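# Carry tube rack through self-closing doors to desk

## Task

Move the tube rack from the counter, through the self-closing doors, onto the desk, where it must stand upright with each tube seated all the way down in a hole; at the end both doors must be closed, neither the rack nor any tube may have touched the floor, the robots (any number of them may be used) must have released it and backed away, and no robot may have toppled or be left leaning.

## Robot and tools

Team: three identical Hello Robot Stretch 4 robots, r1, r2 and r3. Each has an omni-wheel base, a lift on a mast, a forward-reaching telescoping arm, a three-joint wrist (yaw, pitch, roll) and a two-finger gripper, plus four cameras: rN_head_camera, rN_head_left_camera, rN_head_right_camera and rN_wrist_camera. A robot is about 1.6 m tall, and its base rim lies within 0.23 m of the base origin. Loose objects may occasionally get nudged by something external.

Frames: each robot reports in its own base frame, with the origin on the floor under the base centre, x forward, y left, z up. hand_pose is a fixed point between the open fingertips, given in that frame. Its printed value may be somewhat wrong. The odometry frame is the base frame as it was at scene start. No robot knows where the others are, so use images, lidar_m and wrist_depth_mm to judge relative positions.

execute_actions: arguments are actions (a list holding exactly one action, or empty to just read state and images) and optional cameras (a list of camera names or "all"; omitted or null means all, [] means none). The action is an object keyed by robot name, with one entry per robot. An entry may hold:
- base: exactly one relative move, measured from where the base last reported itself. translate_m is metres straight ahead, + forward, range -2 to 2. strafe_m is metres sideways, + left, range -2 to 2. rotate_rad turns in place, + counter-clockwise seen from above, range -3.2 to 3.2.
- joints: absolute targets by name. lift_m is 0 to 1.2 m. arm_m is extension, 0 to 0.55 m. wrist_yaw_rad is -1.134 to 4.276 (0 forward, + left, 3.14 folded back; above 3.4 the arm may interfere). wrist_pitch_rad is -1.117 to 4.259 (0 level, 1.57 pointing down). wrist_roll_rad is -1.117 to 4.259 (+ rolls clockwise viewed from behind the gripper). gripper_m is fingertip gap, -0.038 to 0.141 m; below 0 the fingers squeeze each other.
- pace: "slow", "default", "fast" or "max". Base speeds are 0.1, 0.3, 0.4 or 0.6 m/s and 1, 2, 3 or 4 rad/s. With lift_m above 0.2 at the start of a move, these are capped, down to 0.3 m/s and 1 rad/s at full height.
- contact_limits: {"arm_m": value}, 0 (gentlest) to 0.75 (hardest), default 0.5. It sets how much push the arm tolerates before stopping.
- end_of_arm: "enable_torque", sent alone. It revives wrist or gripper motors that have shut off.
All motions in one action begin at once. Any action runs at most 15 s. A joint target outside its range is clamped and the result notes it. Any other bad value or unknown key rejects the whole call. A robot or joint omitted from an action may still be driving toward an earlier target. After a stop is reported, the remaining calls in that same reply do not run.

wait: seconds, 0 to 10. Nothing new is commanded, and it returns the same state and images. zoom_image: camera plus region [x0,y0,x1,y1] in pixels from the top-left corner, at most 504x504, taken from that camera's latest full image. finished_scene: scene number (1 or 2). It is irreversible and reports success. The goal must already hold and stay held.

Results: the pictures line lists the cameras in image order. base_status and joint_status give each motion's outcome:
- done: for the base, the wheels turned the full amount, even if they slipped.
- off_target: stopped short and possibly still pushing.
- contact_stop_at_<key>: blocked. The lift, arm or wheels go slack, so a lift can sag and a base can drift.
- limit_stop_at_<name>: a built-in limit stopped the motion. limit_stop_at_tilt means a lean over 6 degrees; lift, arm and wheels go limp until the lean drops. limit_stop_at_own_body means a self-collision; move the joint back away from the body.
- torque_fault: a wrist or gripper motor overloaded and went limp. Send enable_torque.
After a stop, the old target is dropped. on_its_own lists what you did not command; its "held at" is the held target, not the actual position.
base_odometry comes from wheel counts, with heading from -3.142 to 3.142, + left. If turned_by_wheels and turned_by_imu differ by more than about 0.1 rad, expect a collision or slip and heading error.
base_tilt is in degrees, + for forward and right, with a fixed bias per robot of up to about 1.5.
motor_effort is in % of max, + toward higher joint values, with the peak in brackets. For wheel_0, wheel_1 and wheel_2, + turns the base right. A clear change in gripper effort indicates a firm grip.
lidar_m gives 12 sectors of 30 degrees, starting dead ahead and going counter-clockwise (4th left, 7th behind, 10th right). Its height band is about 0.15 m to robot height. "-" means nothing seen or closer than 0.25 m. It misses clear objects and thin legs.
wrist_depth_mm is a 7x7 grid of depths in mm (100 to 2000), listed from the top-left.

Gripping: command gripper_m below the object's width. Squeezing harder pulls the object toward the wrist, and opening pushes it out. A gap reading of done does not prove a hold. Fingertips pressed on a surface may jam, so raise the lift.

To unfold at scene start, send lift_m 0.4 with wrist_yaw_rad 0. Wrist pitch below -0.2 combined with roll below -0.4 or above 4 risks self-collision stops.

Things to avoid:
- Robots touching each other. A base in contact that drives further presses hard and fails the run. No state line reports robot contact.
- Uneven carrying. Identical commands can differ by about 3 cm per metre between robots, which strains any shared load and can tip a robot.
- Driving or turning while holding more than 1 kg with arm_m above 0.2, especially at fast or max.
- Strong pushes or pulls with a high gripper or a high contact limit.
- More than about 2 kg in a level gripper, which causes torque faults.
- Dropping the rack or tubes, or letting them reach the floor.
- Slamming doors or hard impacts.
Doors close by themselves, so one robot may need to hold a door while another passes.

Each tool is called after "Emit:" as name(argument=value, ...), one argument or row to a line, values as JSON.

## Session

Emit:
execute_actions(
  actions=[],
  cameras=["r1_head_left_camera","r2_head_left_camera","r3_head_left_camera","r1_wrist_camera","r2_wrist_camera","r3_wrist_camera"],
)

Scene clock: 0.00 s.
r1.base_odometry: x=+0.000 y=+0.000 heading=+0.000 (m, m, rad; r1's odometry frame)
r1.turned_by_wheels: +0.000 (rad since the last result)
r1.turned_by_imu: +0.000 (rad since the last result)
r1.base_tilt: forward=+1.2 right=+0.0 (deg)
r1.lidar_m: 0.78 0.87 1.08 1.07 1.16 1.73 1.94 2.64 2.03 2.01 1.07 0.82
r1.base_status: not commanded
r1.joint_positions: lift_m=+0.165 arm_m=+0.002 wrist_yaw_rad=+3.180 wrist_pitch_rad=-0.004 wrist_roll_rad=+0.010 gripper_m=+0.057
r1.joint_status: not commanded
r1.motor_effort: lift_m=+19 arm_m=-1 wrist_yaw_rad=+2 wrist_pitch_rad=-6 wrist_roll_rad=+1 gripper_m=-2 wheel_0=+0 wheel_1=+0 wheel_2=+0 (%)
r1.hand_pose: x=-0.1185 y=+0.0764 z=+0.3448 quat_wxyz=(-0.019, +0.002, +0.005, +1.000) (m; r1's base frame)
r1.wrist_depth_mm: - 139 - - - - 1708 / - 117 139 - - - 1808 / - 116 138 - - - 1756 / - 126 167 - - - 1808 / 138 161 - - - - 1808 / 1499 1618 224 1576 216 1499 1464 / 976 960 878 147 854 960 991
r2.base_odometry: x=+0.000 y=+0.000 heading=+0.000 (m, m, rad; r2's odometry frame)
r2.turned_by_wheels: +0.000 (rad since the last result)
r2.turned_by_imu: +0.000 (rad since the last result)
r2.base_tilt: forward=-0.3 right=+1.2 (deg)
r2.lidar_m: 1.59 1.56 1.16 0.89 0.86 0.93 1.39 2.51 2.67 2.27 2.22 2.04
r2.base_status: not commanded
r2.joint_positions: lift_m=+0.247 arm_m=-0.001 wrist_yaw_rad=+3.057 wrist_pitch_rad=+0.018 wrist_roll_rad=-0.016 gripper_m=+0.057
r2.joint_status: not commanded
r2.motor_effort: lift_m=+21 arm_m=-1 wrist_yaw_rad=+0 wrist_pitch_rad=-7 wrist_roll_rad=+1 gripper_m=-3 wheel_0=+0 wheel_1=+0 wheel_2=-1 (%)
r2.hand_pose: x=-0.1106 y=+0.1116 z=+0.4199 quat_wxyz=(+0.042, -0.009, -0.007, +0.999) (m; r2's base frame)
r2.wrist_depth_mm: 147 149 - 1863 1255 976 798 / - 147 - 1808 1255 976 798 / - 133 231 1863 1255 976 798 / 110 145 249 1863 1281 976 809 / 142 - - 1863 1281 991 809 / - - 1808 1661 215 991 798 / 1336 1281 1078 1205 1098 917 809
r3.base_odometry: x=+0.000 y=+0.000 heading=+0.000 (m, m, rad; r3's odometry frame)
r3.turned_by_wheels: +0.000 (rad since the last result)
r3.turned_by_imu: +0.000 (rad since the last result)
r3.base_tilt: forward=+0.3 right=+0.4 (deg)
r3.lidar_m: 2.42 2.59 3.13 1.97 1.06 0.70 0.66 0.67 0.92 1.77 1.06 1.30
r3.base_status: not commanded
r3.joint_positions: lift_m=+0.194 arm_m=+0.002 wrist_yaw_rad=+3.251 wrist_pitch_rad=+0.017 wrist_roll_rad=-0.019 gripper_m=+0.057
r3.joint_status: not commanded
r3.motor_effort: lift_m=+16 arm_m=+0 wrist_yaw_rad=+1 wrist_pitch_rad=-6 wrist_roll_rad=-1 gripper_m=-3 wheel_0=+0 wheel_1=+0 wheel_2=+1 (%)
r3.hand_pose: x=-0.1237 y=+0.0553 z=+0.3670 quat_wxyz=(-0.055, -0.008, -0.010, +0.998) (m; r3's base frame)
r3.wrist_depth_mm: - - 134 788 788 788 778 / - - 132 798 788 778 778 / - - 131 788 778 768 768 / - 113 132 778 778 768 759 / 160 135 788 778 778 768 768 / 203 778 209 778 209 768 768 / 204 778 759 156 759 750 759
pictures: r1_head_left_camera, r1_wrist_camera, r2_head_left_camera, r2_wrist_camera, r3_head_left_camera, r3_wrist_camera
camera_calibration (this result's frames):
r1_wrist_camera: T_world_to_cam=[[0.00134914, 0.997998, -0.0632321, -0.0579934], [-0.0446265, -0.0631091, -0.997008, 0.415823], [-0.999003, 0.00416693, 0.0444521, 0.0912338], [0, 0, 0, 1]] pos_world=[0.109778, 0.0837393, 0.406857]
r2_wrist_camera: T_world_to_cam=[[0.0586601, 0.997971, -0.0247544, -0.0850274], [-0.0248023, -0.0233325, -0.99942, 0.488183], [-0.99797, 0.0592401, 0.0233833, 0.098872], [0, 0, 0, 1]] pos_world=[0.115767, 0.0903883, 0.483483]
r3_wrist_camera: T_world_to_cam=[[-0.0868669, 0.996204, -0.00557837, -0.0654524], [-0.0126601, -0.00670299, -0.999897, 0.42858], [-0.996139, -0.0867874, 0.0131943, 0.102142], [0, 0, 0, 1]] pos_world=[0.101488, 0.0769414, 0.426824]
Images, in order (width x height): r1_head_left_camera 420x672, r1_wrist_camera 616x392, r2_head_left_camera 420x672, r2_wrist_camera 616x392, r3_head_left_camera 420x672, r3_wrist_camera 616x392.

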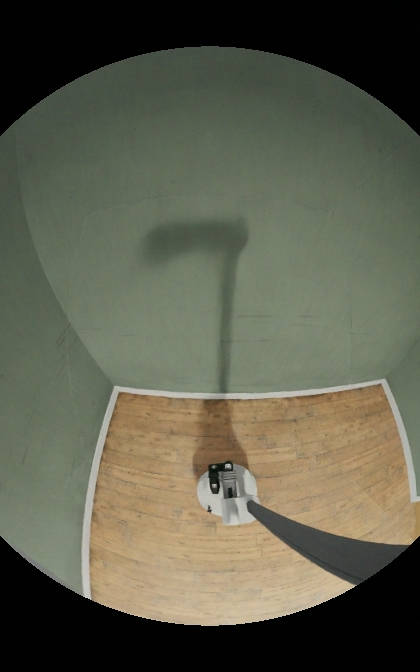

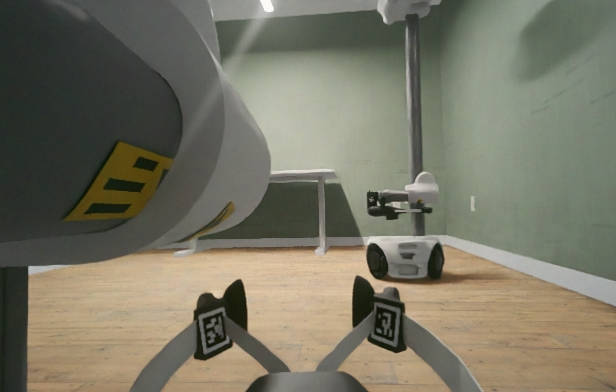

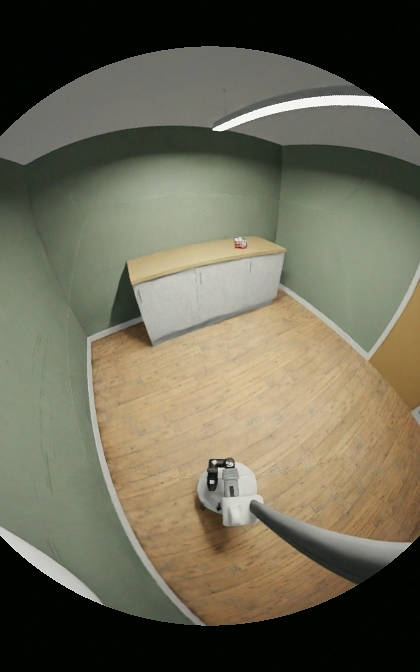

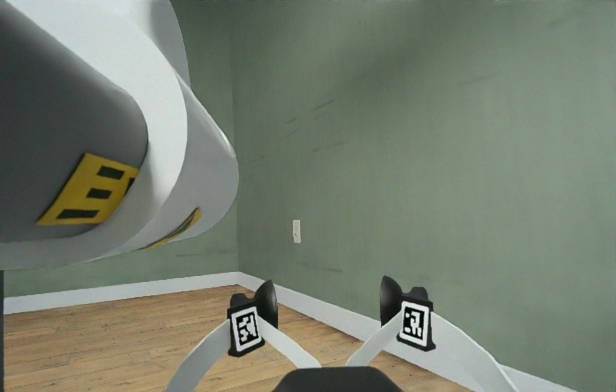

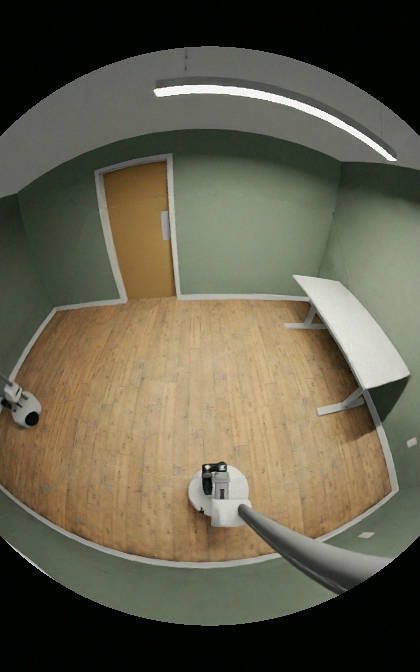

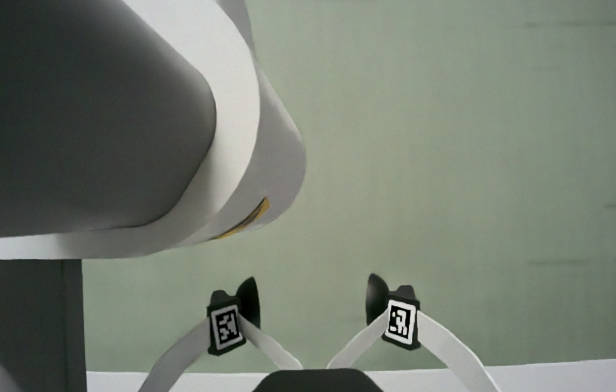

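Emit:
execute_actions(
  actions=[
    {"r2":{"base":{"translate_m":1.0},"joints":{"lift_m":1.0,"wrist_yaw_rad":0,"gripper_m":0.14,"wrist_pitch_rad":0.4}},"r3":{"base":{"translate_m":1.8},"pace":"fast"},"r1":{"base":{"rotate_rad":3.14}}},
  ],
  cameras=[],
)

Emit:
execute_actions(
  actions=[
    {"r3":{"base":{"rotate_rad":-1.55}},"r1":{"base":{"strafe_m":0.6}}},
  ],
  cameras=["r1_head_left_camera","r2_head_camera","r3_head_left_camera","r2_wrist_camera"],
)

Scene clock: 10.93 s.
r1.base_odometry: x=+0.000 y=+0.000 heading=+3.139 (m, m, rad; r1's odometry frame)
r1.turned_by_wheels: +3.139 (rad since the last result)
r1.turned_by_imu: +3.148 (rad since the last result)
r1.base_tilt: forward=+1.0 right=-0.1 (deg)
r1.lidar_m: 3.10 2.40 2.05 2.00 1.11 0.83 0.78 0.84 1.10 1.07 1.17 1.70
r1.base_status: done
r1.joint_positions: lift_m=+0.165 arm_m=+0.002 wrist_yaw_rad=+3.179 wrist_pitch_rad=-0.004 wrist_roll_rad=+0.010 gripper_m=+0.057
r1.joint_status: not commanded
r1.motor_effort: lift_m=+19(19) arm_m=-1(1) wrist_yaw_rad=+2(2) wrist_pitch_rad=-7(6) wrist_roll_rad=+0(1) gripper_m=-1(2) wheel_0=-5(11) wheel_1=-3(11) wheel_2=-4(9) (%)
r1.hand_pose: x=-0.1184 y=+0.0764 z=+0.3448 quat_wxyz=(-0.019, +0.002, +0.005, +1.000) (m; r1's base frame)
r1.wrist_depth_mm: - 139 960 960 931 904 891 / - 117 139 931 917 904 878 / - 116 138 931 931 917 878 / - 126 167 946 917 904 891 / 138 162 946 917 904 904 866 / 976 991 224 917 215 878 891 / 976 931 891 147 878 854 878
r2.base_odometry: x=+1.000 y=+0.000 heading=+0.000 (m, m, rad; r2's odometry frame)
r2.turned_by_wheels: +0.000 (rad since the last result)
r2.turned_by_imu: +0.000 (rad since the last result)
r2.base_tilt: forward=-0.4 right=+1.2 (deg)
r2.lidar_m: 0.67 0.64 0.71 1.31 1.29 1.40 2.04 3.41 2.38 1.84 1.80 0.87
r2.base_status: done
r2.joint_positions: lift_m=+1.000 arm_m=-0.001 wrist_yaw_rad=+0.000 wrist_pitch_rad=+0.402 wrist_roll_rad=-0.016 gripper_m=+0.140
r2.joint_status: all done
r2.motor_effort: lift_m=+25(25) arm_m=-1(1) wrist_yaw_rad=+0(6) wrist_pitch_rad=-7(7) wrist_roll_rad=+3(1) gripper_m=-2(1) wheel_0=+1(8) wheel_1=+1(3) wheel_2=+3(7) (%)
r2.hand_pose: x=+0.4349 y=-0.0874 z=+1.0650 quat_wxyz=(+0.980, -0.008, +0.200, +0.002) (m; r2's base frame)
r2.wrist_depth_mm: 878 960 1042 1160 1281 1430 1537 / 917 991 1098 1229 1336 1537 1576 / 946 1042 1138 1255 1336 1366 1618 / 960 976 931 891 866 842 866 / 683 668 647 634 683 788 917 / 517 512 549 647 715 200 991 / 488 539 597 164 778 891 1118
r3.base_odometry: x=+1.800 y=+0.001 heading=+0.000 (m, m, rad; r3's odometry frame)
r3.turned_by_wheels: +0.000 (rad since the last result)
r3.turned_by_imu: -0.004 (rad since the last result)
r3.base_tilt: forward=+0.3 right=+0.3 (deg)
r3.lidar_m: 0.63 0.65 0.98 2.02 2.42 2.65 2.46 1.33 0.91 0.87 0.97 0.69
r3.base_status: done
r3.joint_positions: lift_m=+0.194 arm_m=+0.002 wrist_yaw_rad=+3.251 wrist_pitch_rad=+0.017 wrist_roll_rad=-0.019 gripper_m=+0.057
r3.joint_status: not commanded
r3.motor_effort: lift_m=+17(17) arm_m=+0(0) wrist_yaw_rad=+1(1) wrist_pitch_rad=-6(6) wrist_roll_rad=-1(0) gripper_m=-3(5) wheel_0=+4(11) wheel_1=+2(12) wheel_2=-2(16) (%)
r3.hand_pose: x=-0.1237 y=+0.0553 z=+0.3670 quat_wxyz=(-0.055, -0.008, -0.010, +0.998) (m; r3's base frame)
r3.wrist_depth_mm: - - 134 - - - - / - - 132 - - - - / - - 131 - - - - / - 113 132 - - - - / 160 135 - - - - - / 203 1661 209 1618 210 1499 1430 / 204 1042 960 156 946 917 976
pictures: none
No camera images: the call's "cameras" was empty. Leave "cameras" out to get every camera's image.

Scene clock: 14.27 s.
r1.base_odometry: x=-0.002 y=-0.600 heading=+3.139 (m, m, rad; r1's odometry frame)
r1.turned_by_wheels: +0.000 (rad since the last result)
r1.turned_by_imu: -0.001 (rad since the last result)
r1.base_tilt: forward=+1.1 right=-0.1 (deg)
r1.lidar_m: 2.19 1.97 1.45 1.41 1.03 0.78 0.76 0.80 1.18 1.68 1.80 2.64
r1.base_status: done
r1.joint_positions: lift_m=+0.165 arm_m=+0.002 wrist_yaw_rad=+3.179 wrist_pitch_rad=-0.004 wrist_roll_rad=+0.010 gripper_m=+0.057
r1.joint_status: not commanded
r1.motor_effort: lift_m=+19(19) arm_m=-1(1) wrist_yaw_rad=+1(2) wrist_pitch_rad=-7(9) wrist_roll_rad=+1(1) gripper_m=-1(3) wheel_0=-2(11) wheel_1=+3(13) wheel_2=+0(2) (%)
r1.hand_pose: x=-0.1184 y=+0.0764 z=+0.3448 quat_wxyz=(-0.019, +0.002, +0.005, +1.000) (m; r1's base frame)
r1.wrist_depth_mm: - 139 917 891 866 878 854 / - 117 139 891 878 866 842 / - 116 138 904 866 842 854 / - 126 167 891 854 878 820 / 137 162 891 878 866 842 831 / 931 917 224 878 215 854 831 / 904 904 878 147 831 820 820
r2.base_odometry: x=+1.000 y=+0.000 heading=+0.000 (m, m, rad; r2's odometry frame)
r2.turned_by_wheels: +0.000 (rad since the last result)
r2.turned_by_imu: +0.000 (rad since the last result)
r2.base_tilt: forward=-0.3 right=+1.2 (deg)
r2.lidar_m: 0.67 0.65 0.70 1.31 1.28 1.40 2.04 3.42 2.38 1.84 1.80 0.88
r2.base_status: not commanded
r2.joint_positions: lift_m=+1.000 arm_m=-0.001 wrist_yaw_rad=+0.000 wrist_pitch_rad=+0.402 wrist_roll_rad=-0.016 gripper_m=+0.140
r2.joint_status: not commanded
r2.motor_effort: lift_m=+24(25) arm_m=-1(1) wrist_yaw_rad=+0(0) wrist_pitch_rad=-6(7) wrist_roll_rad=+1(2) gripper_m=+3(1) wheel_0=+1(1) wheel_1=+1(1) wheel_2=+3(2) (%)
r2.hand_pose: x=+0.4349 y=-0.0874 z=+1.0650 quat_wxyz=(+0.980, -0.008, +0.200, +0.002) (m; r2's base frame)
r2.wrist_depth_mm: 878 960 1060 1160 1308 1430 1537 / 917 991 1078 1205 1336 1499 1576 / 946 1060 1138 1255 1281 1397 1576 / 960 976 931 891 866 831 866 / 683 668 647 627 691 778 917 / 521 504 549 654 715 200 1008 / 488 535 603 164 768 891 1078
r3.base_odometry: x=+1.800 y=+0.001 heading=-1.549 (m, m, rad; r3's odometry frame)
r3.turned_by_wheels: -1.549 (rad since the last result)
r3.turned_by_imu: -1.570 (rad since the last result)
r3.base_tilt: forward=+0.3 right=+0.4 (deg)
r3.lidar_m: 0.87 0.98 0.66 0.62 0.65 1.00 2.17 2.21 2.59 2.44 1.29 0.92
r3.base_status: done
r3.joint_positions: lift_m=+0.194 arm_m=+0.002 wrist_yaw_rad=+3.251 wrist_pitch_rad=+0.017 wrist_roll_rad=-0.019 gripper_m=+0.057
r3.joint_status: not commanded
r3.motor_effort: lift_m=+16(17) arm_m=+0(0) wrist_yaw_rad=+1(0) wrist_pitch_rad=-6(6) wrist_roll_rad=-2(1) gripper_m=-5(3) wheel_0=+4(10) wheel_1=+1(11) wheel_2=+4(14) (%)
r3.hand_pose: x=-0.1237 y=+0.0553 z=+0.3670 quat_wxyz=(-0.055, -0.008, -0.010, +0.998) (m; r3's base frame)
r3.wrist_depth_mm: - - 134 - - 1499 1008 / - - 132 - - 1464 1025 / - - 131 - - 1499 1025 / - 114 132 - - 1464 1042 / 160 135 - - - 1499 1042 / 202 1708 208 1618 209 1366 1042 / 205 1042 976 156 946 917 960
pictures: r1_head_left_camera, r2_head_camera, r2_wrist_camera, r3_head_left_camera
camera_calibration (this result's frames):
r2_wrist_camera: T_world_to_cam=[[0.0150158, -0.999351, -0.0327518, -0.0495778], [-0.353368, 0.0253379, -0.935141, 1.22052], [0.935364, 0.0256153, -0.352759, 0.196825], [0, 0, 0, 1]] pos_world=[0.247935, -0.0855128, 1.20917]
Images, in order (width x height): r1_head_left_camera 420x672, r2_head_camera 420x560, r2_wrist_camera 616x392, r3_head_left_camera 420x672.

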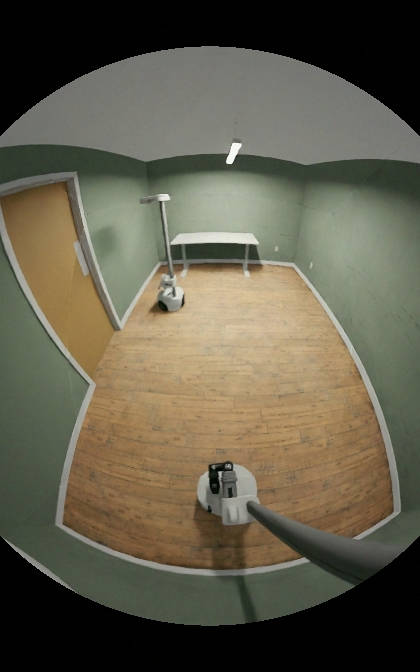

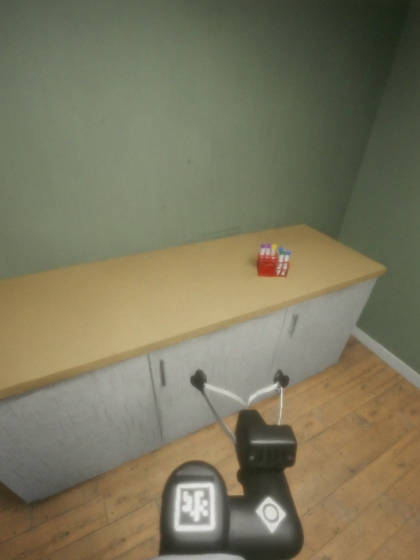

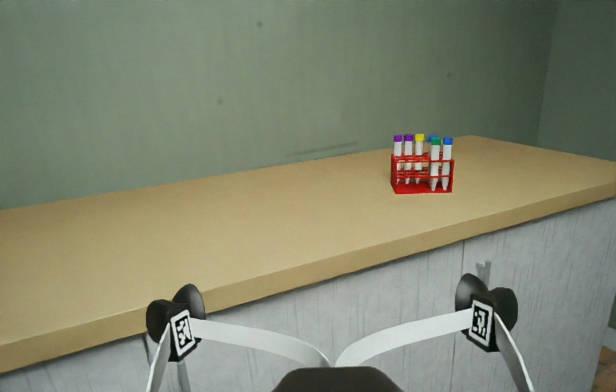

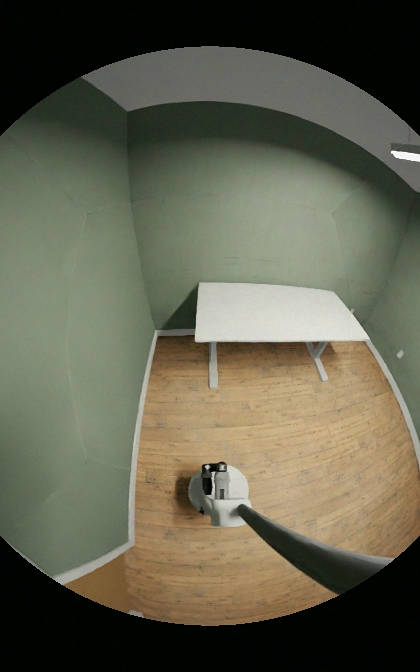

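Emit:
execute_actions(
  actions=[
    {"r2":{"base":{"rotate_rad":0.45},"joints":{"wrist_yaw_rad":0.85,"wrist_pitch_rad":0.2,"lift_m":0.92}},"r3":{"base":{"translate_m":-0.8}}},
  ],
  cameras=[],
)

Emit:
execute_actions(
  actions=[
    {"r2":{"base":{"strafe_m":-1.05}},"r3":{"base":{"strafe_m":0.3}}},
  ],
  cameras=[],
)

Emit:
execute_actions(
  actions=[
    {"r2":{"base":{"translate_m":0.2},"joints":{"arm_m":0.15}}},
  ],
  cameras=["r1_head_left_camera","r2_head_camera","r3_head_left_camera","r2_wrist_camera"],
)

Scene clock: 23.27 s.
r1.base_odometry: x=-0.002 y=-0.600 heading=+3.139 (m, m, rad; r1's odometry frame)
r1.turned_by_wheels: +0.000 (rad since the last result)
r1.turned_by_imu: -0.002 (rad since the last result)
r1.base_tilt: forward=+1.1 right=+0.0 (deg)
r1.lidar_m: 3.14 1.49 1.44 1.42 1.01 0.78 0.74 0.80 1.18 1.69 1.80 2.60
r1.base_status: not commanded
r1.joint_positions: lift_m=+0.165 arm_m=+0.002 wrist_yaw_rad=+3.179 wrist_pitch_rad=-0.004 wrist_roll_rad=+0.010 gripper_m=+0.057
r1.joint_status: not commanded
r1.motor_effort: lift_m=+19(18) arm_m=-1(1) wrist_yaw_rad=+2(2) wrist_pitch_rad=-6(7) wrist_roll_rad=+1(1) gripper_m=-2(3) wheel_0=-2(2) wheel_1=+3(3) wheel_2=+0(0) (%)
r1.hand_pose: x=-0.1184 y=+0.0764 z=+0.3448 quat_wxyz=(-0.019, +0.002, +0.005, +1.000) (m; r1's base frame)
r1.wrist_depth_mm: - 139 904 891 878 854 842 / - 118 139 891 878 854 842 / - 116 138 878 878 854 842 / - 126 167 866 866 842 854 / 137 161 891 891 866 854 831 / 917 917 224 891 216 854 831 / 904 904 878 147 842 831 809
r2.base_odometry: x=+1.000 y=+0.000 heading=+0.450 (m, m, rad; r2's odometry frame)
r2.turned_by_wheels: +0.450 (rad since the last result)
r2.turned_by_imu: +0.451 (rad since the last result)
r2.base_tilt: forward=-0.4 right=+1.2 (deg)
r2.lidar_m: 0.65 0.70 1.35 1.28 1.35 1.88 3.50 2.51 1.88 1.80 0.91 0.69
r2.base_status: done
r2.joint_positions: lift_m=+0.920 arm_m=-0.001 wrist_yaw_rad=+0.850 wrist_pitch_rad=+0.202 wrist_roll_rad=-0.016 gripper_m=+0.140
r2.joint_status: all done
r2.motor_effort: lift_m=+17(24) arm_m=-1(1) wrist_yaw_rad=+1(7) wrist_pitch_rad=-7(11) wrist_roll_rad=+0(2) gripper_m=-1(4) wheel_0=-1(4) wheel_1=+1(6) wheel_2=+1(6) (%)
r2.hand_pose: x=+0.4216 y=+0.1546 z=+1.0405 quat_wxyz=(+0.906, -0.049, +0.089, +0.411) (m; r2's base frame)
r2.wrist_depth_mm: 1078 1205 1430 1537 1205 991 866 / 1078 1182 1430 1576 1229 1008 878 / 1098 1255 1464 1576 1308 1025 891 / 1078 1255 1499 1661 1281 1042 904 / 1118 1255 1464 1576 1182 759 723 / 1138 1255 1464 1661 559 200 496 / 1118 1281 1499 164 512 430 389
r3.base_odometry: x=+1.783 y=+0.800 heading=-1.549 (m, m, rad; r3's odometry frame)
r3.turned_by_wheels: +0.000 (rad since the last result)
r3.turned_by_imu: +0.001 (rad since the last result)
r3.base_tilt: forward=+0.3 right=+0.3 (deg)
r3.lidar_m: 1.66 0.92 0.63 0.67 0.68 0.88 2.08 1.49 2.67 2.50 2.57 1.73
r3.base_status: done
r3.joint_positions: lift_m=+0.194 arm_m=+0.002 wrist_yaw_rad=+3.251 wrist_pitch_rad=+0.017 wrist_roll_rad=-0.019 gripper_m=+0.057
r3.joint_status: not commanded
r3.motor_effort: lift_m=+17(17) arm_m=+0(0) wrist_yaw_rad=+1(1) wrist_pitch_rad=-6(6) wrist_roll_rad=-2(1) gripper_m=-4(2) wheel_0=-5(9) wheel_1=-2(7) wheel_2=+3(16) (%)
r3.hand_pose: x=-0.1237 y=+0.0553 z=+0.3670 quat_wxyz=(-0.055, -0.008, -0.010, +0.998) (m; r3's base frame)
r3.wrist_depth_mm: - - 134 - - 1205 831 / - - 132 - - 1205 831 / - - 131 - - 1255 854 / - 113 132 - - 1255 854 / 160 135 - - - 1281 854 / 203 1430 209 1618 210 1255 854 / 204 1042 960 156 946 917 831
pictures: none
No camera images: the call's "cameras" was empty. Leave "cameras" out to get every camera's image.

Scene clock: 28.10 s.
r1.base_odometry: x=-0.002 y=-0.600 heading=+3.139 (m, m, rad; r1's odometry frame)
r1.turned_by_wheels: +0.000 (rad since the last result)
r1.turned_by_imu: -0.002 (rad since the last result)
r1.base_tilt: forward=+1.1 right=-0.1 (deg)
r1.lidar_m: 3.12 1.66 1.45 1.40 1.02 0.77 0.74 0.83 1.18 1.67 1.80 2.64
r1.base_status: not commanded
r1.joint_positions: lift_m=+0.165 arm_m=+0.002 wrist_yaw_rad=+3.179 wrist_pitch_rad=-0.004 wrist_roll_rad=+0.010 gripper_m=+0.057
r1.joint_status: not commanded
r1.motor_effort: lift_m=+19(19) arm_m=-1(1) wrist_yaw_rad=+2(1) wrist_pitch_rad=-6(5) wrist_roll_rad=+1(1) gripper_m=-3(3) wheel_0=-2(2) wheel_1=+3(3) wheel_2=+0(0) (%)
r1.hand_pose: x=-0.1184 y=+0.0764 z=+0.3448 quat_wxyz=(-0.019, +0.002, +0.005, +1.000) (m; r1's base frame)
r1.wrist_depth_mm: - 139 904 891 878 854 842 / - 117 139 904 878 854 854 / - 116 139 878 866 866 831 / - 126 167 891 891 842 842 / 138 161 891 891 854 854 831 / 931 917 223 891 216 854 831 / 917 891 866 147 842 831 809
r2.base_odometry: x=+1.457 y=-0.945 heading=+0.451 (m, m, rad; r2's odometry frame)
r2.turned_by_wheels: +0.000 (rad since the last result)
r2.turned_by_imu: +0.000 (rad since the last result)
r2.base_tilt: forward=-0.4 right=+1.2 (deg)
r2.lidar_m: 0.62 0.65 0.93 2.36 2.45 3.37 3.07 1.10 0.78 0.73 0.79 0.62
r2.base_status: done
r2.joint_positions: lift_m=+0.920 arm_m=-0.001 wrist_yaw_rad=+0.850 wrist_pitch_rad=+0.202 wrist_roll_rad=-0.016 gripper_m=+0.140
r2.joint_status: not commanded
r2.motor_effort: lift_m=+18(18) arm_m=-1(1) wrist_yaw_rad=+0(0) wrist_pitch_rad=-7(8) wrist_roll_rad=+1(1) gripper_m=-1(1) wheel_0=+0(10) wheel_1=+0(7) wheel_2=+1(4) (%)
r2.hand_pose: x=+0.4216 y=+0.1546 z=+1.0405 quat_wxyz=(+0.906, -0.049, +0.089, +0.411) (m; r2's base frame)
r2.wrist_depth_mm: - - - 1537 1205 976 866 / 1983 - - 1576 1229 1008 878 / - - - 1661 1255 1025 878 / 1983 - - 1499 1255 1025 891 / - - 991 820 759 554 715 / 1983 - 842 661 525 200 500 / 1983 1983 991 164 462 399 379
r3.base_odometry: x=+2.082 y=+0.807 heading=-1.549 (m, m, rad; r3's odometry frame)
r3.turned_by_wheels: +0.000 (rad since the last result)
r3.turned_by_imu: +0.001 (rad since the last result)
r3.base_tilt: forward=+0.3 right=+0.3 (deg)
r3.lidar_m: 1.54 0.46 0.35 0.36 0.38 0.51 1.05 1.67 1.84 2.79 2.85 1.76
r3.base_status: done
r3.joint_positions: lift_m=+0.194 arm_m=+0.002 wrist_yaw_rad=+3.251 wrist_pitch_rad=+0.017 wrist_roll_rad=-0.019 gripper_m=+0.057
r3.joint_status: not commanded
r3.motor_effort: lift_m=+17(17) arm_m=-1(1) wrist_yaw_rad=+1(1) wrist_pitch_rad=-6(6) wrist_roll_rad=+0(0) gripper_m=-3(2) wheel_0=-4(12) wheel_1=+2(12) wheel_2=+0(2) (%)
r3.hand_pose: x=-0.1237 y=+0.0553 z=+0.3670 quat_wxyz=(-0.055, -0.008, -0.010, +0.998) (m; r3's base frame)
r3.wrist_depth_mm: - - 134 - 1182 723 508 / - - 132 - 1229 732 504 / - - 131 - 1255 723 504 / - 113 132 - 1281 723 504 / 160 135 - - 1281 723 508 / 203 1661 209 1661 210 707 508 / 205 1025 960 156 931 615 530
pictures: none
No camera images: the call's "cameras" was empty. Leave "cameras" out to get every camera's image.

Scene clock: 30.17 s.
r1.base_odometry: x=-0.002 y=-0.600 heading=+3.139 (m, m, rad; r1's odometry frame)
r1.turned_by_wheels: +0.000 (rad since the last result)
r1.turned_by_imu: -0.001 (rad since the last result)
r1.base_tilt: forward=+1.1 right=+0.0 (deg)
r1.lidar_m: 3.15 1.67 1.45 1.41 1.02 0.75 0.77 0.79 1.22 1.67 1.78 2.63
r1.base_status: not commanded
r1.joint_positions: lift_m=+0.165 arm_m=+0.002 wrist_yaw_rad=+3.179 wrist_pitch_rad=-0.004 wrist_roll_rad=+0.010 gripper_m=+0.057
r1.joint_status: not commanded
r1.motor_effort: lift_m=+19(19) arm_m=-1(1) wrist_yaw_rad=+2(2) wrist_pitch_rad=-6(8) wrist_roll_rad=+1(1) gripper_m=-2(2) wheel_0=-2(3) wheel_1=+3(3) wheel_2=+0(0) (%)
r1.hand_pose: x=-0.1184 y=+0.0764 z=+0.3448 quat_wxyz=(-0.019, +0.002, +0.005, +1.000) (m; r1's base frame)
r1.wrist_depth_mm: - 139 904 904 878 866 854 / - 118 139 891 866 854 842 / - 116 139 891 878 854 842 / - 126 167 878 878 854 842 / 138 162 904 891 866 831 820 / 917 917 223 866 215 842 820 / 904 891 866 147 842 831 820
r2.base_odometry: x=+1.637 y=-0.858 heading=+0.451 (m, m, rad; r2's odometry frame)
r2.turned_by_wheels: +0.000 (rad since the last result)
r2.turned_by_imu: +0.000 (rad since the last result)
r2.base_tilt: forward=-0.3 right=+1.2 (deg)
r2.lidar_m: 0.42 0.46 0.65 2.36 2.45 3.38 3.08 1.09 0.78 0.75 0.78 0.45
r2.base_status: done
r2.joint_positions: lift_m=+0.920 arm_m=+0.149 wrist_yaw_rad=+0.850 wrist_pitch_rad=+0.202 wrist_roll_rad=-0.016 gripper_m=+0.140
r2.joint_status: all done
r2.motor_effort: lift_m=+18(17) arm_m=+6(7) wrist_yaw_rad=+0(0) wrist_pitch_rad=-6(7) wrist_roll_rad=+0(1) gripper_m=-1(2) wheel_0=-1(6) wheel_1=+1(5) wheel_2=+1(8) (%)
r2.hand_pose: x=+0.5720 y=+0.1546 z=+1.0406 quat_wxyz=(+0.906, -0.049, +0.089, +0.411) (m; r2's base frame)
r2.wrist_depth_mm: 1983 - 1366 991 798 647 559 / 1983 - 1430 1008 798 661 559 / 1983 - 1430 1042 820 683 580 / 1983 - 1430 1098 842 691 585 / 1060 878 842 723 788 683 603 / 676 569 517 343 521 200 492 / 1921 397 384 164 370 364 375
r3.base_odometry: x=+2.082 y=+0.807 heading=-1.549 (m, m, rad; r3's odometry frame)
r3.turned_by_wheels: +0.000 (rad since the last result)
r3.turned_by_imu: +0.000 (rad since the last result)
r3.base_tilt: forward=+0.3 right=+0.4 (deg)
r3.lidar_m: 1.53 0.47 0.35 0.36 0.38 0.55 1.03 1.66 1.83 2.80 2.90 1.74
r3.base_status: not commanded
r3.joint_positions: lift_m=+0.194 arm_m=+0.002 wrist_yaw_rad=+3.251 wrist_pitch_rad=+0.017 wrist_roll_rad=-0.019 gripper_m=+0.057
r3.joint_status: not commanded
r3.motor_effort: lift_m=+17(16) arm_m=-1(0) wrist_yaw_rad=+1(1) wrist_pitch_rad=-6(6) wrist_roll_rad=+0(0) gripper_m=-4(3) wheel_0=-4(4) wheel_1=+2(2) wheel_2=+0(0) (%)
r3.hand_pose: x=-0.1237 y=+0.0553 z=+0.3670 quat_wxyz=(-0.055, -0.008, -0.010, +0.998) (m; r3's base frame)
r3.wrist_depth_mm: - - 134 - 1182 723 504 / - - 132 - 1182 732 496 / - - 131 - 1255 732 504 / - 113 132 - 1281 732 508 / 160 135 - - 1308 715 512 / 203 1661 209 1618 210 715 508 / 204 1025 960 156 931 615 525
pictures: r1_head_left_camera, r2_head_camera, r2_wrist_camera, r3_head_left_camera
camera_calibration (this result's frames):
r2_wrist_camera: T_world_to_cam=[[0.764737, -0.643684, -0.0291256, -0.298171], [-0.125084, -0.103962, -0.986684, 1.18302], [0.632085, 0.758197, -0.160018, -0.0865964], [0, 0, 0, 1]] pos_world=[0.430736, -0.003282, 1.14472]
Images, in order (width x height): r1_head_left_camera 420x672, r2_head_camera 420x560, r2_wrist_camera 616x392, r3_head_left_camera 420x672.

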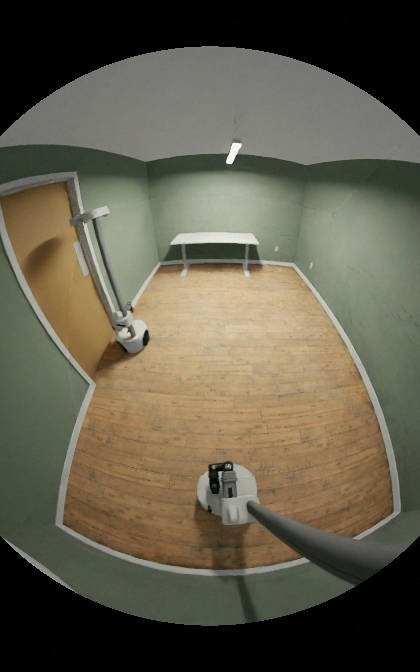

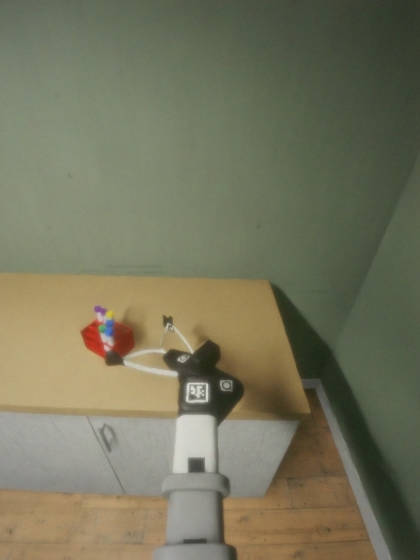

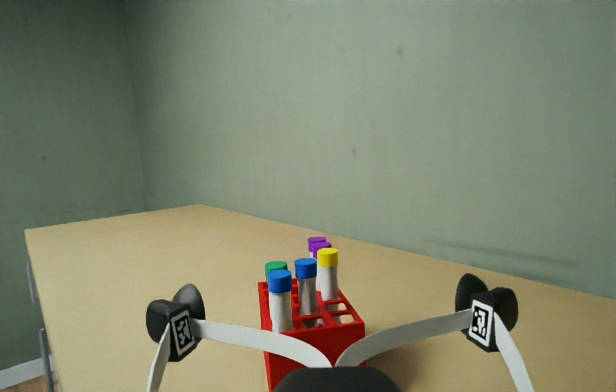

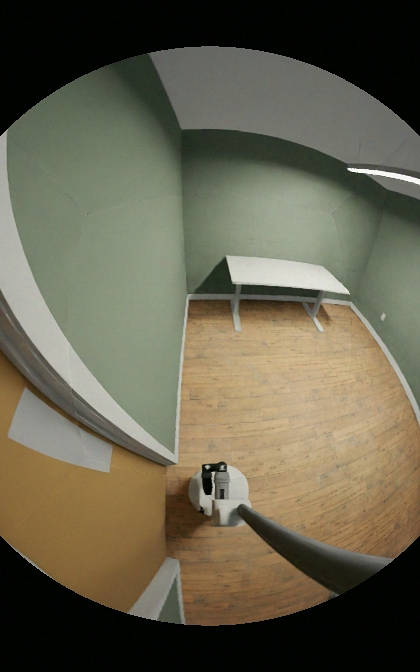

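Emit:
execute_actions(
  actions=[
    {"r2":{"base":{"strafe_m":-0.08},"joints":{"wrist_yaw_rad":1.05}},"r3":{"base":{"translate_m":-0.13}}},
  ],
  cameras=[],
)

Emit:
execute_actions(
  actions=[
    {"r2":{"joints":{"lift_m":0.86}},"r3":{"base":{"strafe_m":0.75},"pace":"slow"},"r1":{"base":{"translate_m":1.25}}},
  ],
  cameras=["r1_head_left_camera","r3_head_left_camera","r2_wrist_camera"],
)

Scene clock: 35.13 s.
r1.base_odometry: x=-0.002 y=-0.600 heading=+3.139 (m, m, rad; r1's odometry frame)
r1.turned_by_wheels: +0.000 (rad since the last result)
r1.turned_by_imu: -0.002 (rad since the last result)
r1.base_tilt: forward=+1.1 right=+0.0 (deg)
r1.lidar_m: 3.14 1.55 1.44 1.41 1.04 0.78 0.77 0.82 1.20 1.66 1.80 2.61
r1.base_status: not commanded
r1.joint_positions: lift_m=+0.165 arm_m=+0.002 wrist_yaw_rad=+3.179 wrist_pitch_rad=-0.004 wrist_roll_rad=+0.010 gripper_m=+0.057
r1.joint_status: not commanded
r1.motor_effort: lift_m=+19(19) arm_m=-1(1) wrist_yaw_rad=+2(2) wrist_pitch_rad=-7(9) wrist_roll_rad=+1(0) gripper_m=-3(2) wheel_0=-2(2) wheel_1=+3(2) wheel_2=+0(0) (%)
r1.hand_pose: x=-0.1184 y=+0.0764 z=+0.3448 quat_wxyz=(-0.019, +0.002, +0.005, +1.000) (m; r1's base frame)
r1.wrist_depth_mm: - 139 917 878 866 866 842 / - 118 139 891 878 866 842 / - 116 138 878 891 854 831 / - 126 167 891 866 842 842 / 138 161 904 904 866 866 820 / 917 931 224 854 216 842 809 / 878 904 878 147 842 820 820
r2.base_odometry: x=+1.672 y=-0.930 heading=+0.451 (m, m, rad; r2's odometry frame)
r2.turned_by_wheels: +0.000 (rad since the last result)
r2.turned_by_imu: +0.001 (rad since the last result)
r2.base_tilt: forward=-0.4 right=+1.2 (deg)
r2.lidar_m: 0.42 0.46 0.65 2.43 2.54 3.49 2.69 0.98 0.71 0.66 0.72 0.43
r2.base_status: done
r2.joint_positions: lift_m=+0.920 arm_m=+0.149 wrist_yaw_rad=+1.050 wrist_pitch_rad=+0.202 wrist_roll_rad=-0.016 gripper_m=+0.140
r2.joint_status: all done
r2.motor_effort: lift_m=+18(18) arm_m=+6(6) wrist_yaw_rad=+0(4) wrist_pitch_rad=-6(7) wrist_roll_rad=+0(1) gripper_m=+3(0) wheel_0=+1(6) wheel_1=+1(9) wheel_2=+0(3) (%)
r2.hand_pose: x=+0.5363 y=+0.2016 z=+1.0406 quat_wxyz=(+0.861, -0.057, +0.083, +0.499) (m; r2's base frame)
r2.wrist_depth_mm: - - - 1336 946 741 609 / 1983 - - 1397 960 759 621 / - - - 1430 976 768 627 / - - - 1336 1025 778 634 / - 1430 854 788 699 741 640 / - - 521 387 407 200 492 / - - 389 163 368 364 375
r3.base_odometry: x=+2.080 y=+0.936 heading=-1.550 (m, m, rad; r3's odometry frame)
r3.turned_by_wheels: +0.000 (rad since the last result)
r3.turned_by_imu: +0.000 (rad since the last result)
r3.base_tilt: forward=+0.3 right=+0.3 (deg)
r3.lidar_m: 1.48 0.44 0.39 0.35 0.36 0.51 1.02 1.57 1.61 2.81 2.90 1.87
r3.base_status: done
r3.joint_positions: lift_m=+0.194 arm_m=+0.002 wrist_yaw_rad=+3.251 wrist_pitch_rad=+0.017 wrist_roll_rad=-0.019 gripper_m=+0.057
r3.joint_status: not commanded
r3.motor_effort: lift_m=+17(17) arm_m=+0(1) wrist_yaw_rad=+1(1) wrist_pitch_rad=-5(6) wrist_roll_rad=+1(1) gripper_m=-4(3) wheel_0=-5(9) wheel_1=-3(8) wheel_2=+3(13) (%)
r3.hand_pose: x=-0.1237 y=+0.0553 z=+0.3670 quat_wxyz=(-0.055, -0.008, -0.010, +0.998) (m; r3's base frame)
r3.wrist_depth_mm: - - 134 - 1138 615 492 / - - 132 - 1182 615 492 / - - 131 - 1229 615 492 / - 113 132 - 1229 615 496 / 160 135 - - 1281 615 500 / 203 1661 209 1618 209 609 500 / 205 1042 960 155 904 591 517
pictures: none
No camera images: the call's "cameras" was empty. Leave "cameras" out to get every camera's image.

Scene clock: 43.77 s.
r1.base_odometry: x=-1.251 y=-0.597 heading=+3.140 (m, m, rad; r1's odometry frame)
r1.turned_by_wheels: +0.001 (rad since the last result)
r1.turned_by_imu: -0.003 (rad since the last result)
r1.base_tilt: forward=+1.1 right=-0.1 (deg)
r1.lidar_m: 1.92 1.76 1.41 1.36 1.42 2.06 2.00 2.12 1.81 1.79 1.90 1.98
r1.base_status: done
r1.joint_positions: lift_m=+0.165 arm_m=+0.002 wrist_yaw_rad=+3.179 wrist_pitch_rad=-0.004 wrist_roll_rad=+0.010 gripper_m=+0.057
r1.joint_status: not commanded
r1.motor_effort: lift_m=+19(19) arm_m=-1(1) wrist_yaw_rad=+2(2) wrist_pitch_rad=-9(7) wrist_roll_rad=+1(1) gripper_m=-2(2) wheel_0=+6(11) wheel_1=+3(11) wheel_2=-2(12) (%)
r1.hand_pose: x=-0.1184 y=+0.0764 z=+0.3448 quat_wxyz=(-0.019, +0.002, +0.005, +1.000) (m; r1's base frame)
r1.wrist_depth_mm: - 139 - - - - - / - 118 139 - - - - / - 116 139 - - - - / - 126 167 - - - - / 138 161 - - - - - / 1464 1661 224 1537 216 1499 1464 / 976 976 878 147 866 960 976
r2.base_odometry: x=+1.672 y=-0.930 heading=+0.451 (m, m, rad; r2's odometry frame)
r2.turned_by_wheels: +0.000 (rad since the last result)
r2.turned_by_imu: +0.001 (rad since the last result)
r2.base_tilt: forward=-0.3 right=+1.2 (deg)
r2.lidar_m: 0.42 0.45 0.65 2.43 2.54 3.50 2.68 0.98 0.72 0.66 0.71 0.44
r2.base_status: not commanded
r2.joint_positions: lift_m=+0.860 arm_m=+0.149 wrist_yaw_rad=+1.050 wrist_pitch_rad=+0.202 wrist_roll_rad=-0.016 gripper_m=+0.140
r2.joint_status: all done
r2.motor_effort: lift_m=+18(18) arm_m=+6(6) wrist_yaw_rad=+1(0) wrist_pitch_rad=-7(6) wrist_roll_rad=+1(2) gripper_m=+3(3) wheel_0=+0(0) wheel_1=+1(1) wheel_2=+0(0) (%)
r2.hand_pose: x=+0.5363 y=+0.2016 z=+0.9806 quat_wxyz=(+0.861, -0.057, +0.083, +0.499) (m; r2's base frame)
r2.wrist_depth_mm: - - - 1308 931 741 609 / - - - 1397 946 741 627 / - - - 1430 1008 759 627 / - - 1397 1042 931 778 634 / - 866 621 382 484 554 530 / - - 379 362 359 200 366 / - 1863 286 164 271 268 276
r3.base_odometry: x=+2.829 y=+0.952 heading=-1.550 (m, m, rad; r3's odometry frame)
r3.turned_by_wheels: +0.000 (rad since the last result)
r3.turned_by_imu: +0.007 (rad since the last result)
r3.base_tilt: forward=+0.4 right=+0.3 (deg)
r3.lidar_m: 0.88 0.91 1.24 0.26 0.25 - 0.25 0.33 3.01 1.54 0.42 0.40
r3.base_status: done
r3.joint_positions: lift_m=+0.194 arm_m=+0.002 wrist_yaw_rad=+3.251 wrist_pitch_rad=+0.017 wrist_roll_rad=-0.019 gripper_m=+0.057
r3.joint_status: not commanded
r3.motor_effort: lift_m=+17(17) arm_m=-1(0) wrist_yaw_rad=+1(2) wrist_pitch_rad=-6(6) wrist_roll_rad=+0(0) gripper_m=-4(3) wheel_0=-12(21) wheel_1=+6(26) wheel_2=+2(7) (%)
r3.hand_pose: x=-0.1237 y=+0.0553 z=+0.3669 quat_wxyz=(-0.055, -0.008, -0.010, +0.998) (m; r3's base frame)
r3.wrist_depth_mm: - - 134 322 267 229 207 / - - 132 314 268 229 208 / - - 131 296 268 230 208 / - 113 132 304 268 230 208 / 160 135 387 320 267 229 207 / 203 530 209 319 210 229 206 / 204 530 370 156 259 214 206
pictures: r1_head_left_camera, r2_wrist_camera, r3_head_left_camera
camera_calibration (this result's frames):
r2_wrist_camera: T_world_to_cam=[[0.877331, -0.479002, -0.0291257, -0.335927], [-0.101948, -0.126731, -0.986684, 1.11642], [0.468932, 0.868618, -0.160018, -0.0440238], [0, 0, 0, 1]] pos_world=[0.42918, 0.0188157, 1.08473]
Images, in order (width x height): r1_head_left_camera 420x672, r2_wrist_camera 616x392, r3_head_left_camera 420x672.

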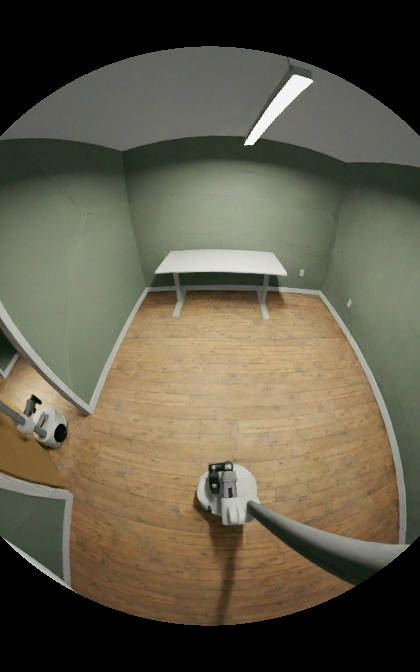

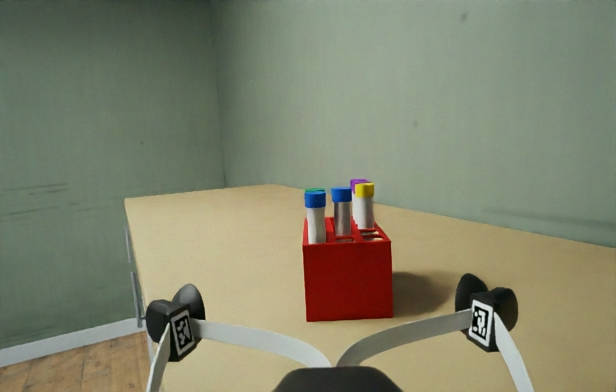

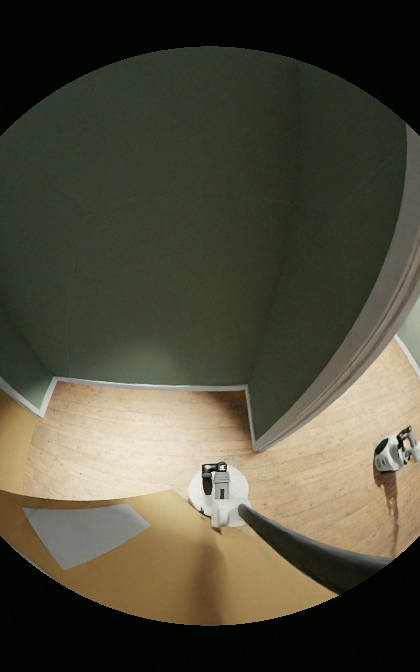

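Emit:
execute_actions(
  actions=[
    {"r2":{"joints":{"lift_m":0.81,"arm_m":0.164}},"r3":{"base":{"translate_m":-0.25},"pace":"slow"},"r1":{"base":{"translate_m":0.17}}},
  ],
  cameras=["r2_wrist_camera"],
)

Emit:
execute_actions(
  actions=[
    {"r2":{"base":{"strafe_m":0.135},"joints":{"arm_m":0.241},"pace":"slow"},"r3":{"base":{"strafe_m":0.35},"pace":"slow"},"r1":{"base":{"strafe_m":1.1}}},
  ],
  cameras=["r1_head_left_camera","r3_head_left_camera","r2_wrist_camera"],
)

Scene clock: 50.37 s.
r1.base_odometry: x=-1.421 y=-0.597 heading=+3.140 (m, m, rad; r1's odometry frame)
r1.turned_by_wheels: +0.000 (rad since the last result)
r1.turned_by_imu: -0.002 (rad since the last result)
r1.base_tilt: forward=+1.1 right=+0.0 (deg)
r1.lidar_m: 1.76 1.73 1.33 1.51 1.41 2.06 2.16 2.29 1.84 1.78 1.91 1.78
r1.base_status: done
r1.joint_positions: lift_m=+0.165 arm_m=+0.002 wrist_yaw_rad=+3.179 wrist_pitch_rad=-0.004 wrist_roll_rad=+0.010 gripper_m=+0.057
r1.joint_status: not commanded
r1.motor_effort: lift_m=+19(18) arm_m=-1(1) wrist_yaw_rad=+1(2) wrist_pitch_rad=-7(5) wrist_roll_rad=+1(1) gripper_m=-2(2) wheel_0=+4(11) wheel_1=+4(7) wheel_2=-3(12) (%)
r1.hand_pose: x=-0.1184 y=+0.0764 z=+0.3448 quat_wxyz=(-0.019, +0.002, +0.005, +1.000) (m; r1's base frame)
r1.wrist_depth_mm: - 139 - - - - - / - 118 139 - - - - / - 116 139 - - - - / - 126 167 - - - - / 138 161 - - - - - / 1499 1661 224 1537 216 1499 1499 / 960 976 891 147 866 976 976
r2.base_odometry: x=+1.672 y=-0.930 heading=+0.451 (m, m, rad; r2's odometry frame)
r2.turned_by_wheels: +0.000 (rad since the last result)
r2.turned_by_imu: +0.001 (rad since the last result)
r2.base_tilt: forward=-0.3 right=+1.2 (deg)
r2.lidar_m: 0.43 0.47 0.63 2.44 2.53 3.50 2.69 1.00 0.71 0.67 0.71 0.46
r2.base_status: not commanded
r2.joint_positions: lift_m=+0.810 arm_m=+0.163 wrist_yaw_rad=+1.050 wrist_pitch_rad=+0.202 wrist_roll_rad=-0.016 gripper_m=+0.140
r2.joint_status: all done
r2.motor_effort: lift_m=+17(17) arm_m=+7(8) wrist_yaw_rad=+0(0) wrist_pitch_rad=-7(7) wrist_roll_rad=+1(2) gripper_m=+1(2) wheel_0=+0(1) wheel_1=+1(1) wheel_2=+0(0) (%)
r2.hand_pose: x=+0.5502 y=+0.2016 z=+0.9306 quat_wxyz=(+0.861, -0.057, +0.083, +0.499) (m; r2's base frame)
r2.wrist_depth_mm: 1983 - - 1281 917 723 597 / 1983 - - 1336 931 732 609 / - - - 1255 946 750 621 / - 1430 960 345 668 707 603 / - 585 436 347 364 387 375 / - 878 266 277 270 200 257 / 1921 1708 201 164 191 189 195
r3.base_odometry: x=+2.824 y=+1.201 heading=-1.551 (m, m, rad; r3's odometry frame)
r3.turned_by_wheels: -0.001 (rad since the last result)
r3.turned_by_imu: -0.083 (rad since the last result)
r3.base_tilt: forward=+0.3 right=+0.3 (deg)
r3.lidar_m: 0.98 1.14 1.46 1.92 0.27 0.25 - 0.25 0.29 1.61 1.62 0.63
r3.base_status: done
r3.joint_positions: lift_m=+0.194 arm_m=+0.002 wrist_yaw_rad=+3.251 wrist_pitch_rad=+0.017 wrist_roll_rad=-0.019 gripper_m=+0.057
r3.joint_status: not commanded
r3.motor_effort: lift_m=+17(17) arm_m=+0(0) wrist_yaw_rad=+1(1) wrist_pitch_rad=-6(5) wrist_roll_rad=+1(0) gripper_m=-3(3) wheel_0=-11(15) wheel_1=-12(18) wheel_2=+13(19) (%)
r3.hand_pose: x=-0.1237 y=+0.0553 z=+0.3669 quat_wxyz=(-0.055, -0.008, -0.010, +0.998) (m; r3's base frame)
r3.wrist_depth_mm: - - 134 315 304 293 285 / - - 132 312 301 291 283 / - - 131 307 301 291 283 / - 114 132 307 298 290 281 / 160 135 319 310 298 289 282 / 202 334 209 309 210 287 279 / 205 332 317 156 294 282 278
pictures: r2_wrist_camera
camera_calibration (this result's frames):
r2_wrist_camera: T_world_to_cam=[[0.877331, -0.479001, -0.0291257, -0.349618], [-0.101948, -0.126731, -0.986684, 1.06852], [0.468932, 0.868618, -0.160018, -0.0585624], [0, 0, 0, 1]] pos_world=[0.443126, 0.0188158, 1.03474]
Images, in order (width x height): r2_wrist_camera 616x392.

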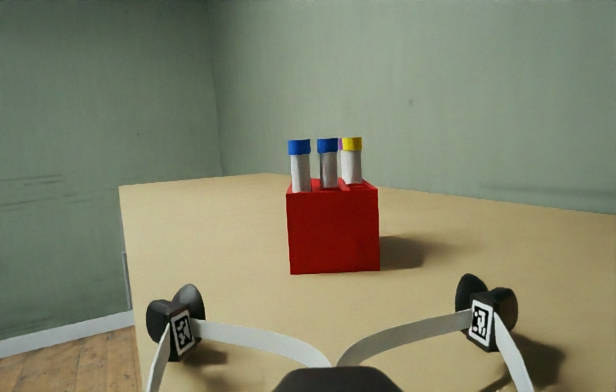

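Scene clock: 55.37 s.
r1.base_odometry: x=-1.423 y=-1.697 heading=+3.140 (m, m, rad; r1's odometry frame)
r1.turned_by_wheels: +0.000 (rad since the last result)
r1.turned_by_imu: -0.002 (rad since the last result)
r1.base_tilt: forward=+1.1 right=+0.0 (deg)
r1.lidar_m: 0.69 0.45 1.56 0.86 0.54 0.48 1.46 2.21 2.95 2.88 2.43 1.89
r1.base_status: done
r1.joint_positions: lift_m=+0.165 arm_m=+0.002 wrist_yaw_rad=+3.179 wrist_pitch_rad=-0.004 wrist_roll_rad=+0.010 gripper_m=+0.057
r1.joint_status: not commanded
r1.motor_effort: lift_m=+19(19) arm_m=-1(1) wrist_yaw_rad=+2(1) wrist_pitch_rad=-7(9) wrist_roll_rad=+1(1) gripper_m=-2(3) wheel_0=-4(10) wheel_1=+2(14) wheel_2=+0(2) (%)
r1.hand_pose: x=-0.1184 y=+0.0764 z=+0.3448 quat_wxyz=(-0.019, +0.002, +0.005, +1.000) (m; r1's base frame)
r1.wrist_depth_mm: - 140 - - 991 535 492 / - 118 139 - 1008 535 480 / - 116 139 - 1025 530 484 / - 126 167 - 1060 525 480 / 137 161 - - 1078 530 480 / 1499 1661 224 1499 216 535 488 / 991 976 878 147 831 512 484
r2.base_odometry: x=+1.613 y=-0.809 heading=+0.451 (m, m, rad; r2's odometry frame)
r2.turned_by_wheels: +0.000 (rad since the last result)
r2.turned_by_imu: +0.001 (rad since the last result)
r2.base_tilt: forward=-0.3 right=+1.2 (deg)
r2.lidar_m: 0.43 0.46 0.64 2.30 2.39 3.29 3.33 1.16 0.84 0.81 0.86 0.45
r2.base_status: done
r2.joint_positions: lift_m=+0.810 arm_m=+0.240 wrist_yaw_rad=+1.050 wrist_pitch_rad=+0.202 wrist_roll_rad=-0.016 gripper_m=+0.140
r2.joint_status: all done
r2.motor_effort: lift_m=+17(18) arm_m=+7(7) wrist_yaw_rad=+0(0) wrist_pitch_rad=-6(7) wrist_roll_rad=+1(1) gripper_m=+0(0) wheel_0=-1(8) wheel_1=+0(4) wheel_2=+0(3) (%)
r2.hand_pose: x=+0.6272 y=+0.2017 z=+0.9306 quat_wxyz=(+0.860, -0.057, +0.083, +0.499) (m; r2's base frame)
r2.wrist_depth_mm: 1863 - 1921 1118 809 634 530 / 1921 - - 1182 831 647 530 / 1921 - - 1025 778 654 544 / 1983 1078 960 212 291 640 544 / 1921 462 439 184 184 384 373 / 324 291 267 187 187 200 254 / 220 206 200 164 190 189 195
r3.base_odometry: x=+3.174 y=+1.208 heading=-1.551 (m, m, rad; r3's odometry frame)
r3.turned_by_wheels: +0.000 (rad since the last result)
r3.turned_by_imu: +0.001 (rad since the last result)
r3.base_tilt: forward=+0.3 right=+0.3 (deg)
r3.lidar_m: 1.06 1.11 1.38 1.57 1.53 0.26 1.01 0.25 0.31 0.84 0.83 0.90
r3.base_status: done
r3.joint_positions: lift_m=+0.194 arm_m=+0.002 wrist_yaw_rad=+3.251 wrist_pitch_rad=+0.017 wrist_roll_rad=-0.019 gripper_m=+0.057
r3.joint_status: not commanded
r3.motor_effort: lift_m=+17(17) arm_m=-1(1) wrist_yaw_rad=+1(1) wrist_pitch_rad=-6(6) wrist_roll_rad=-2(0) gripper_m=-4(2) wheel_0=-9(16) wheel_1=+5(7) wheel_2=+3(13) (%)
r3.hand_pose: x=-0.1237 y=+0.0553 z=+0.3669 quat_wxyz=(-0.055, -0.008, -0.010, +0.998) (m; r3's base frame)
r3.wrist_depth_mm: - - 134 315 1098 1118 1118 / - - 132 312 1098 1118 1118 / - - 131 310 1078 1098 1118 / - 114 132 309 1078 1078 1098 / 160 135 319 310 1078 1098 1098 / 203 329 209 309 209 1060 1078 / 205 327 314 156 301 931 991
pictures: r1_head_left_camera, r2_wrist_camera, r3_head_left_camera
camera_calibration (this result's frames):
r2_wrist_camera: T_world_to_cam=[[0.877401, -0.478873, -0.0291257, -0.417186], [-0.10193, -0.126746, -0.986684, 1.07636], [0.468805, 0.868686, -0.160018, -0.09461], [0, 0, 0, 1]] pos_world=[0.520106, 0.0188318, 1.03474]
Images, in order (width x height): r1_head_left_camera 420x672, r2_wrist_camera 616x392, r3_head_left_camera 420x672.

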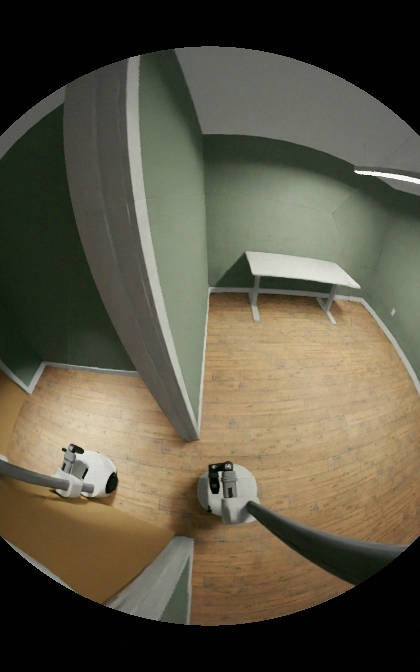

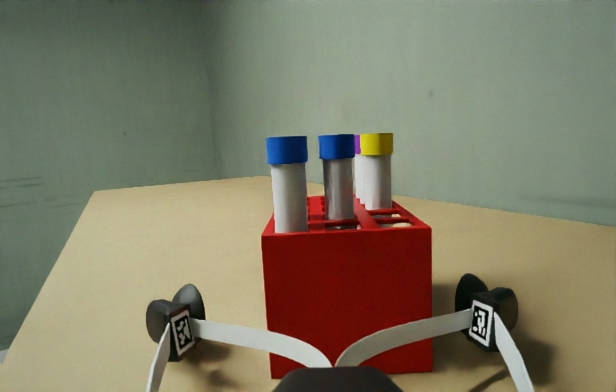

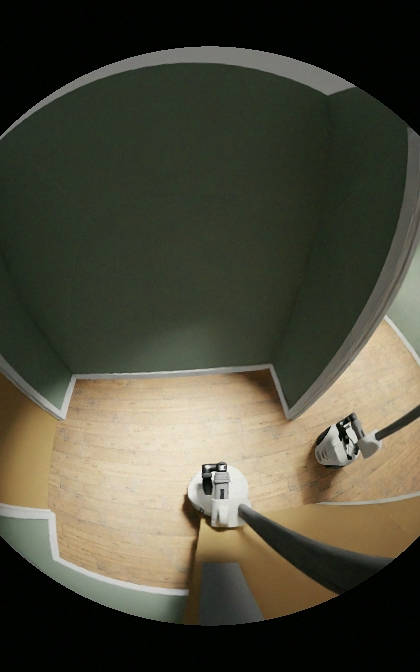

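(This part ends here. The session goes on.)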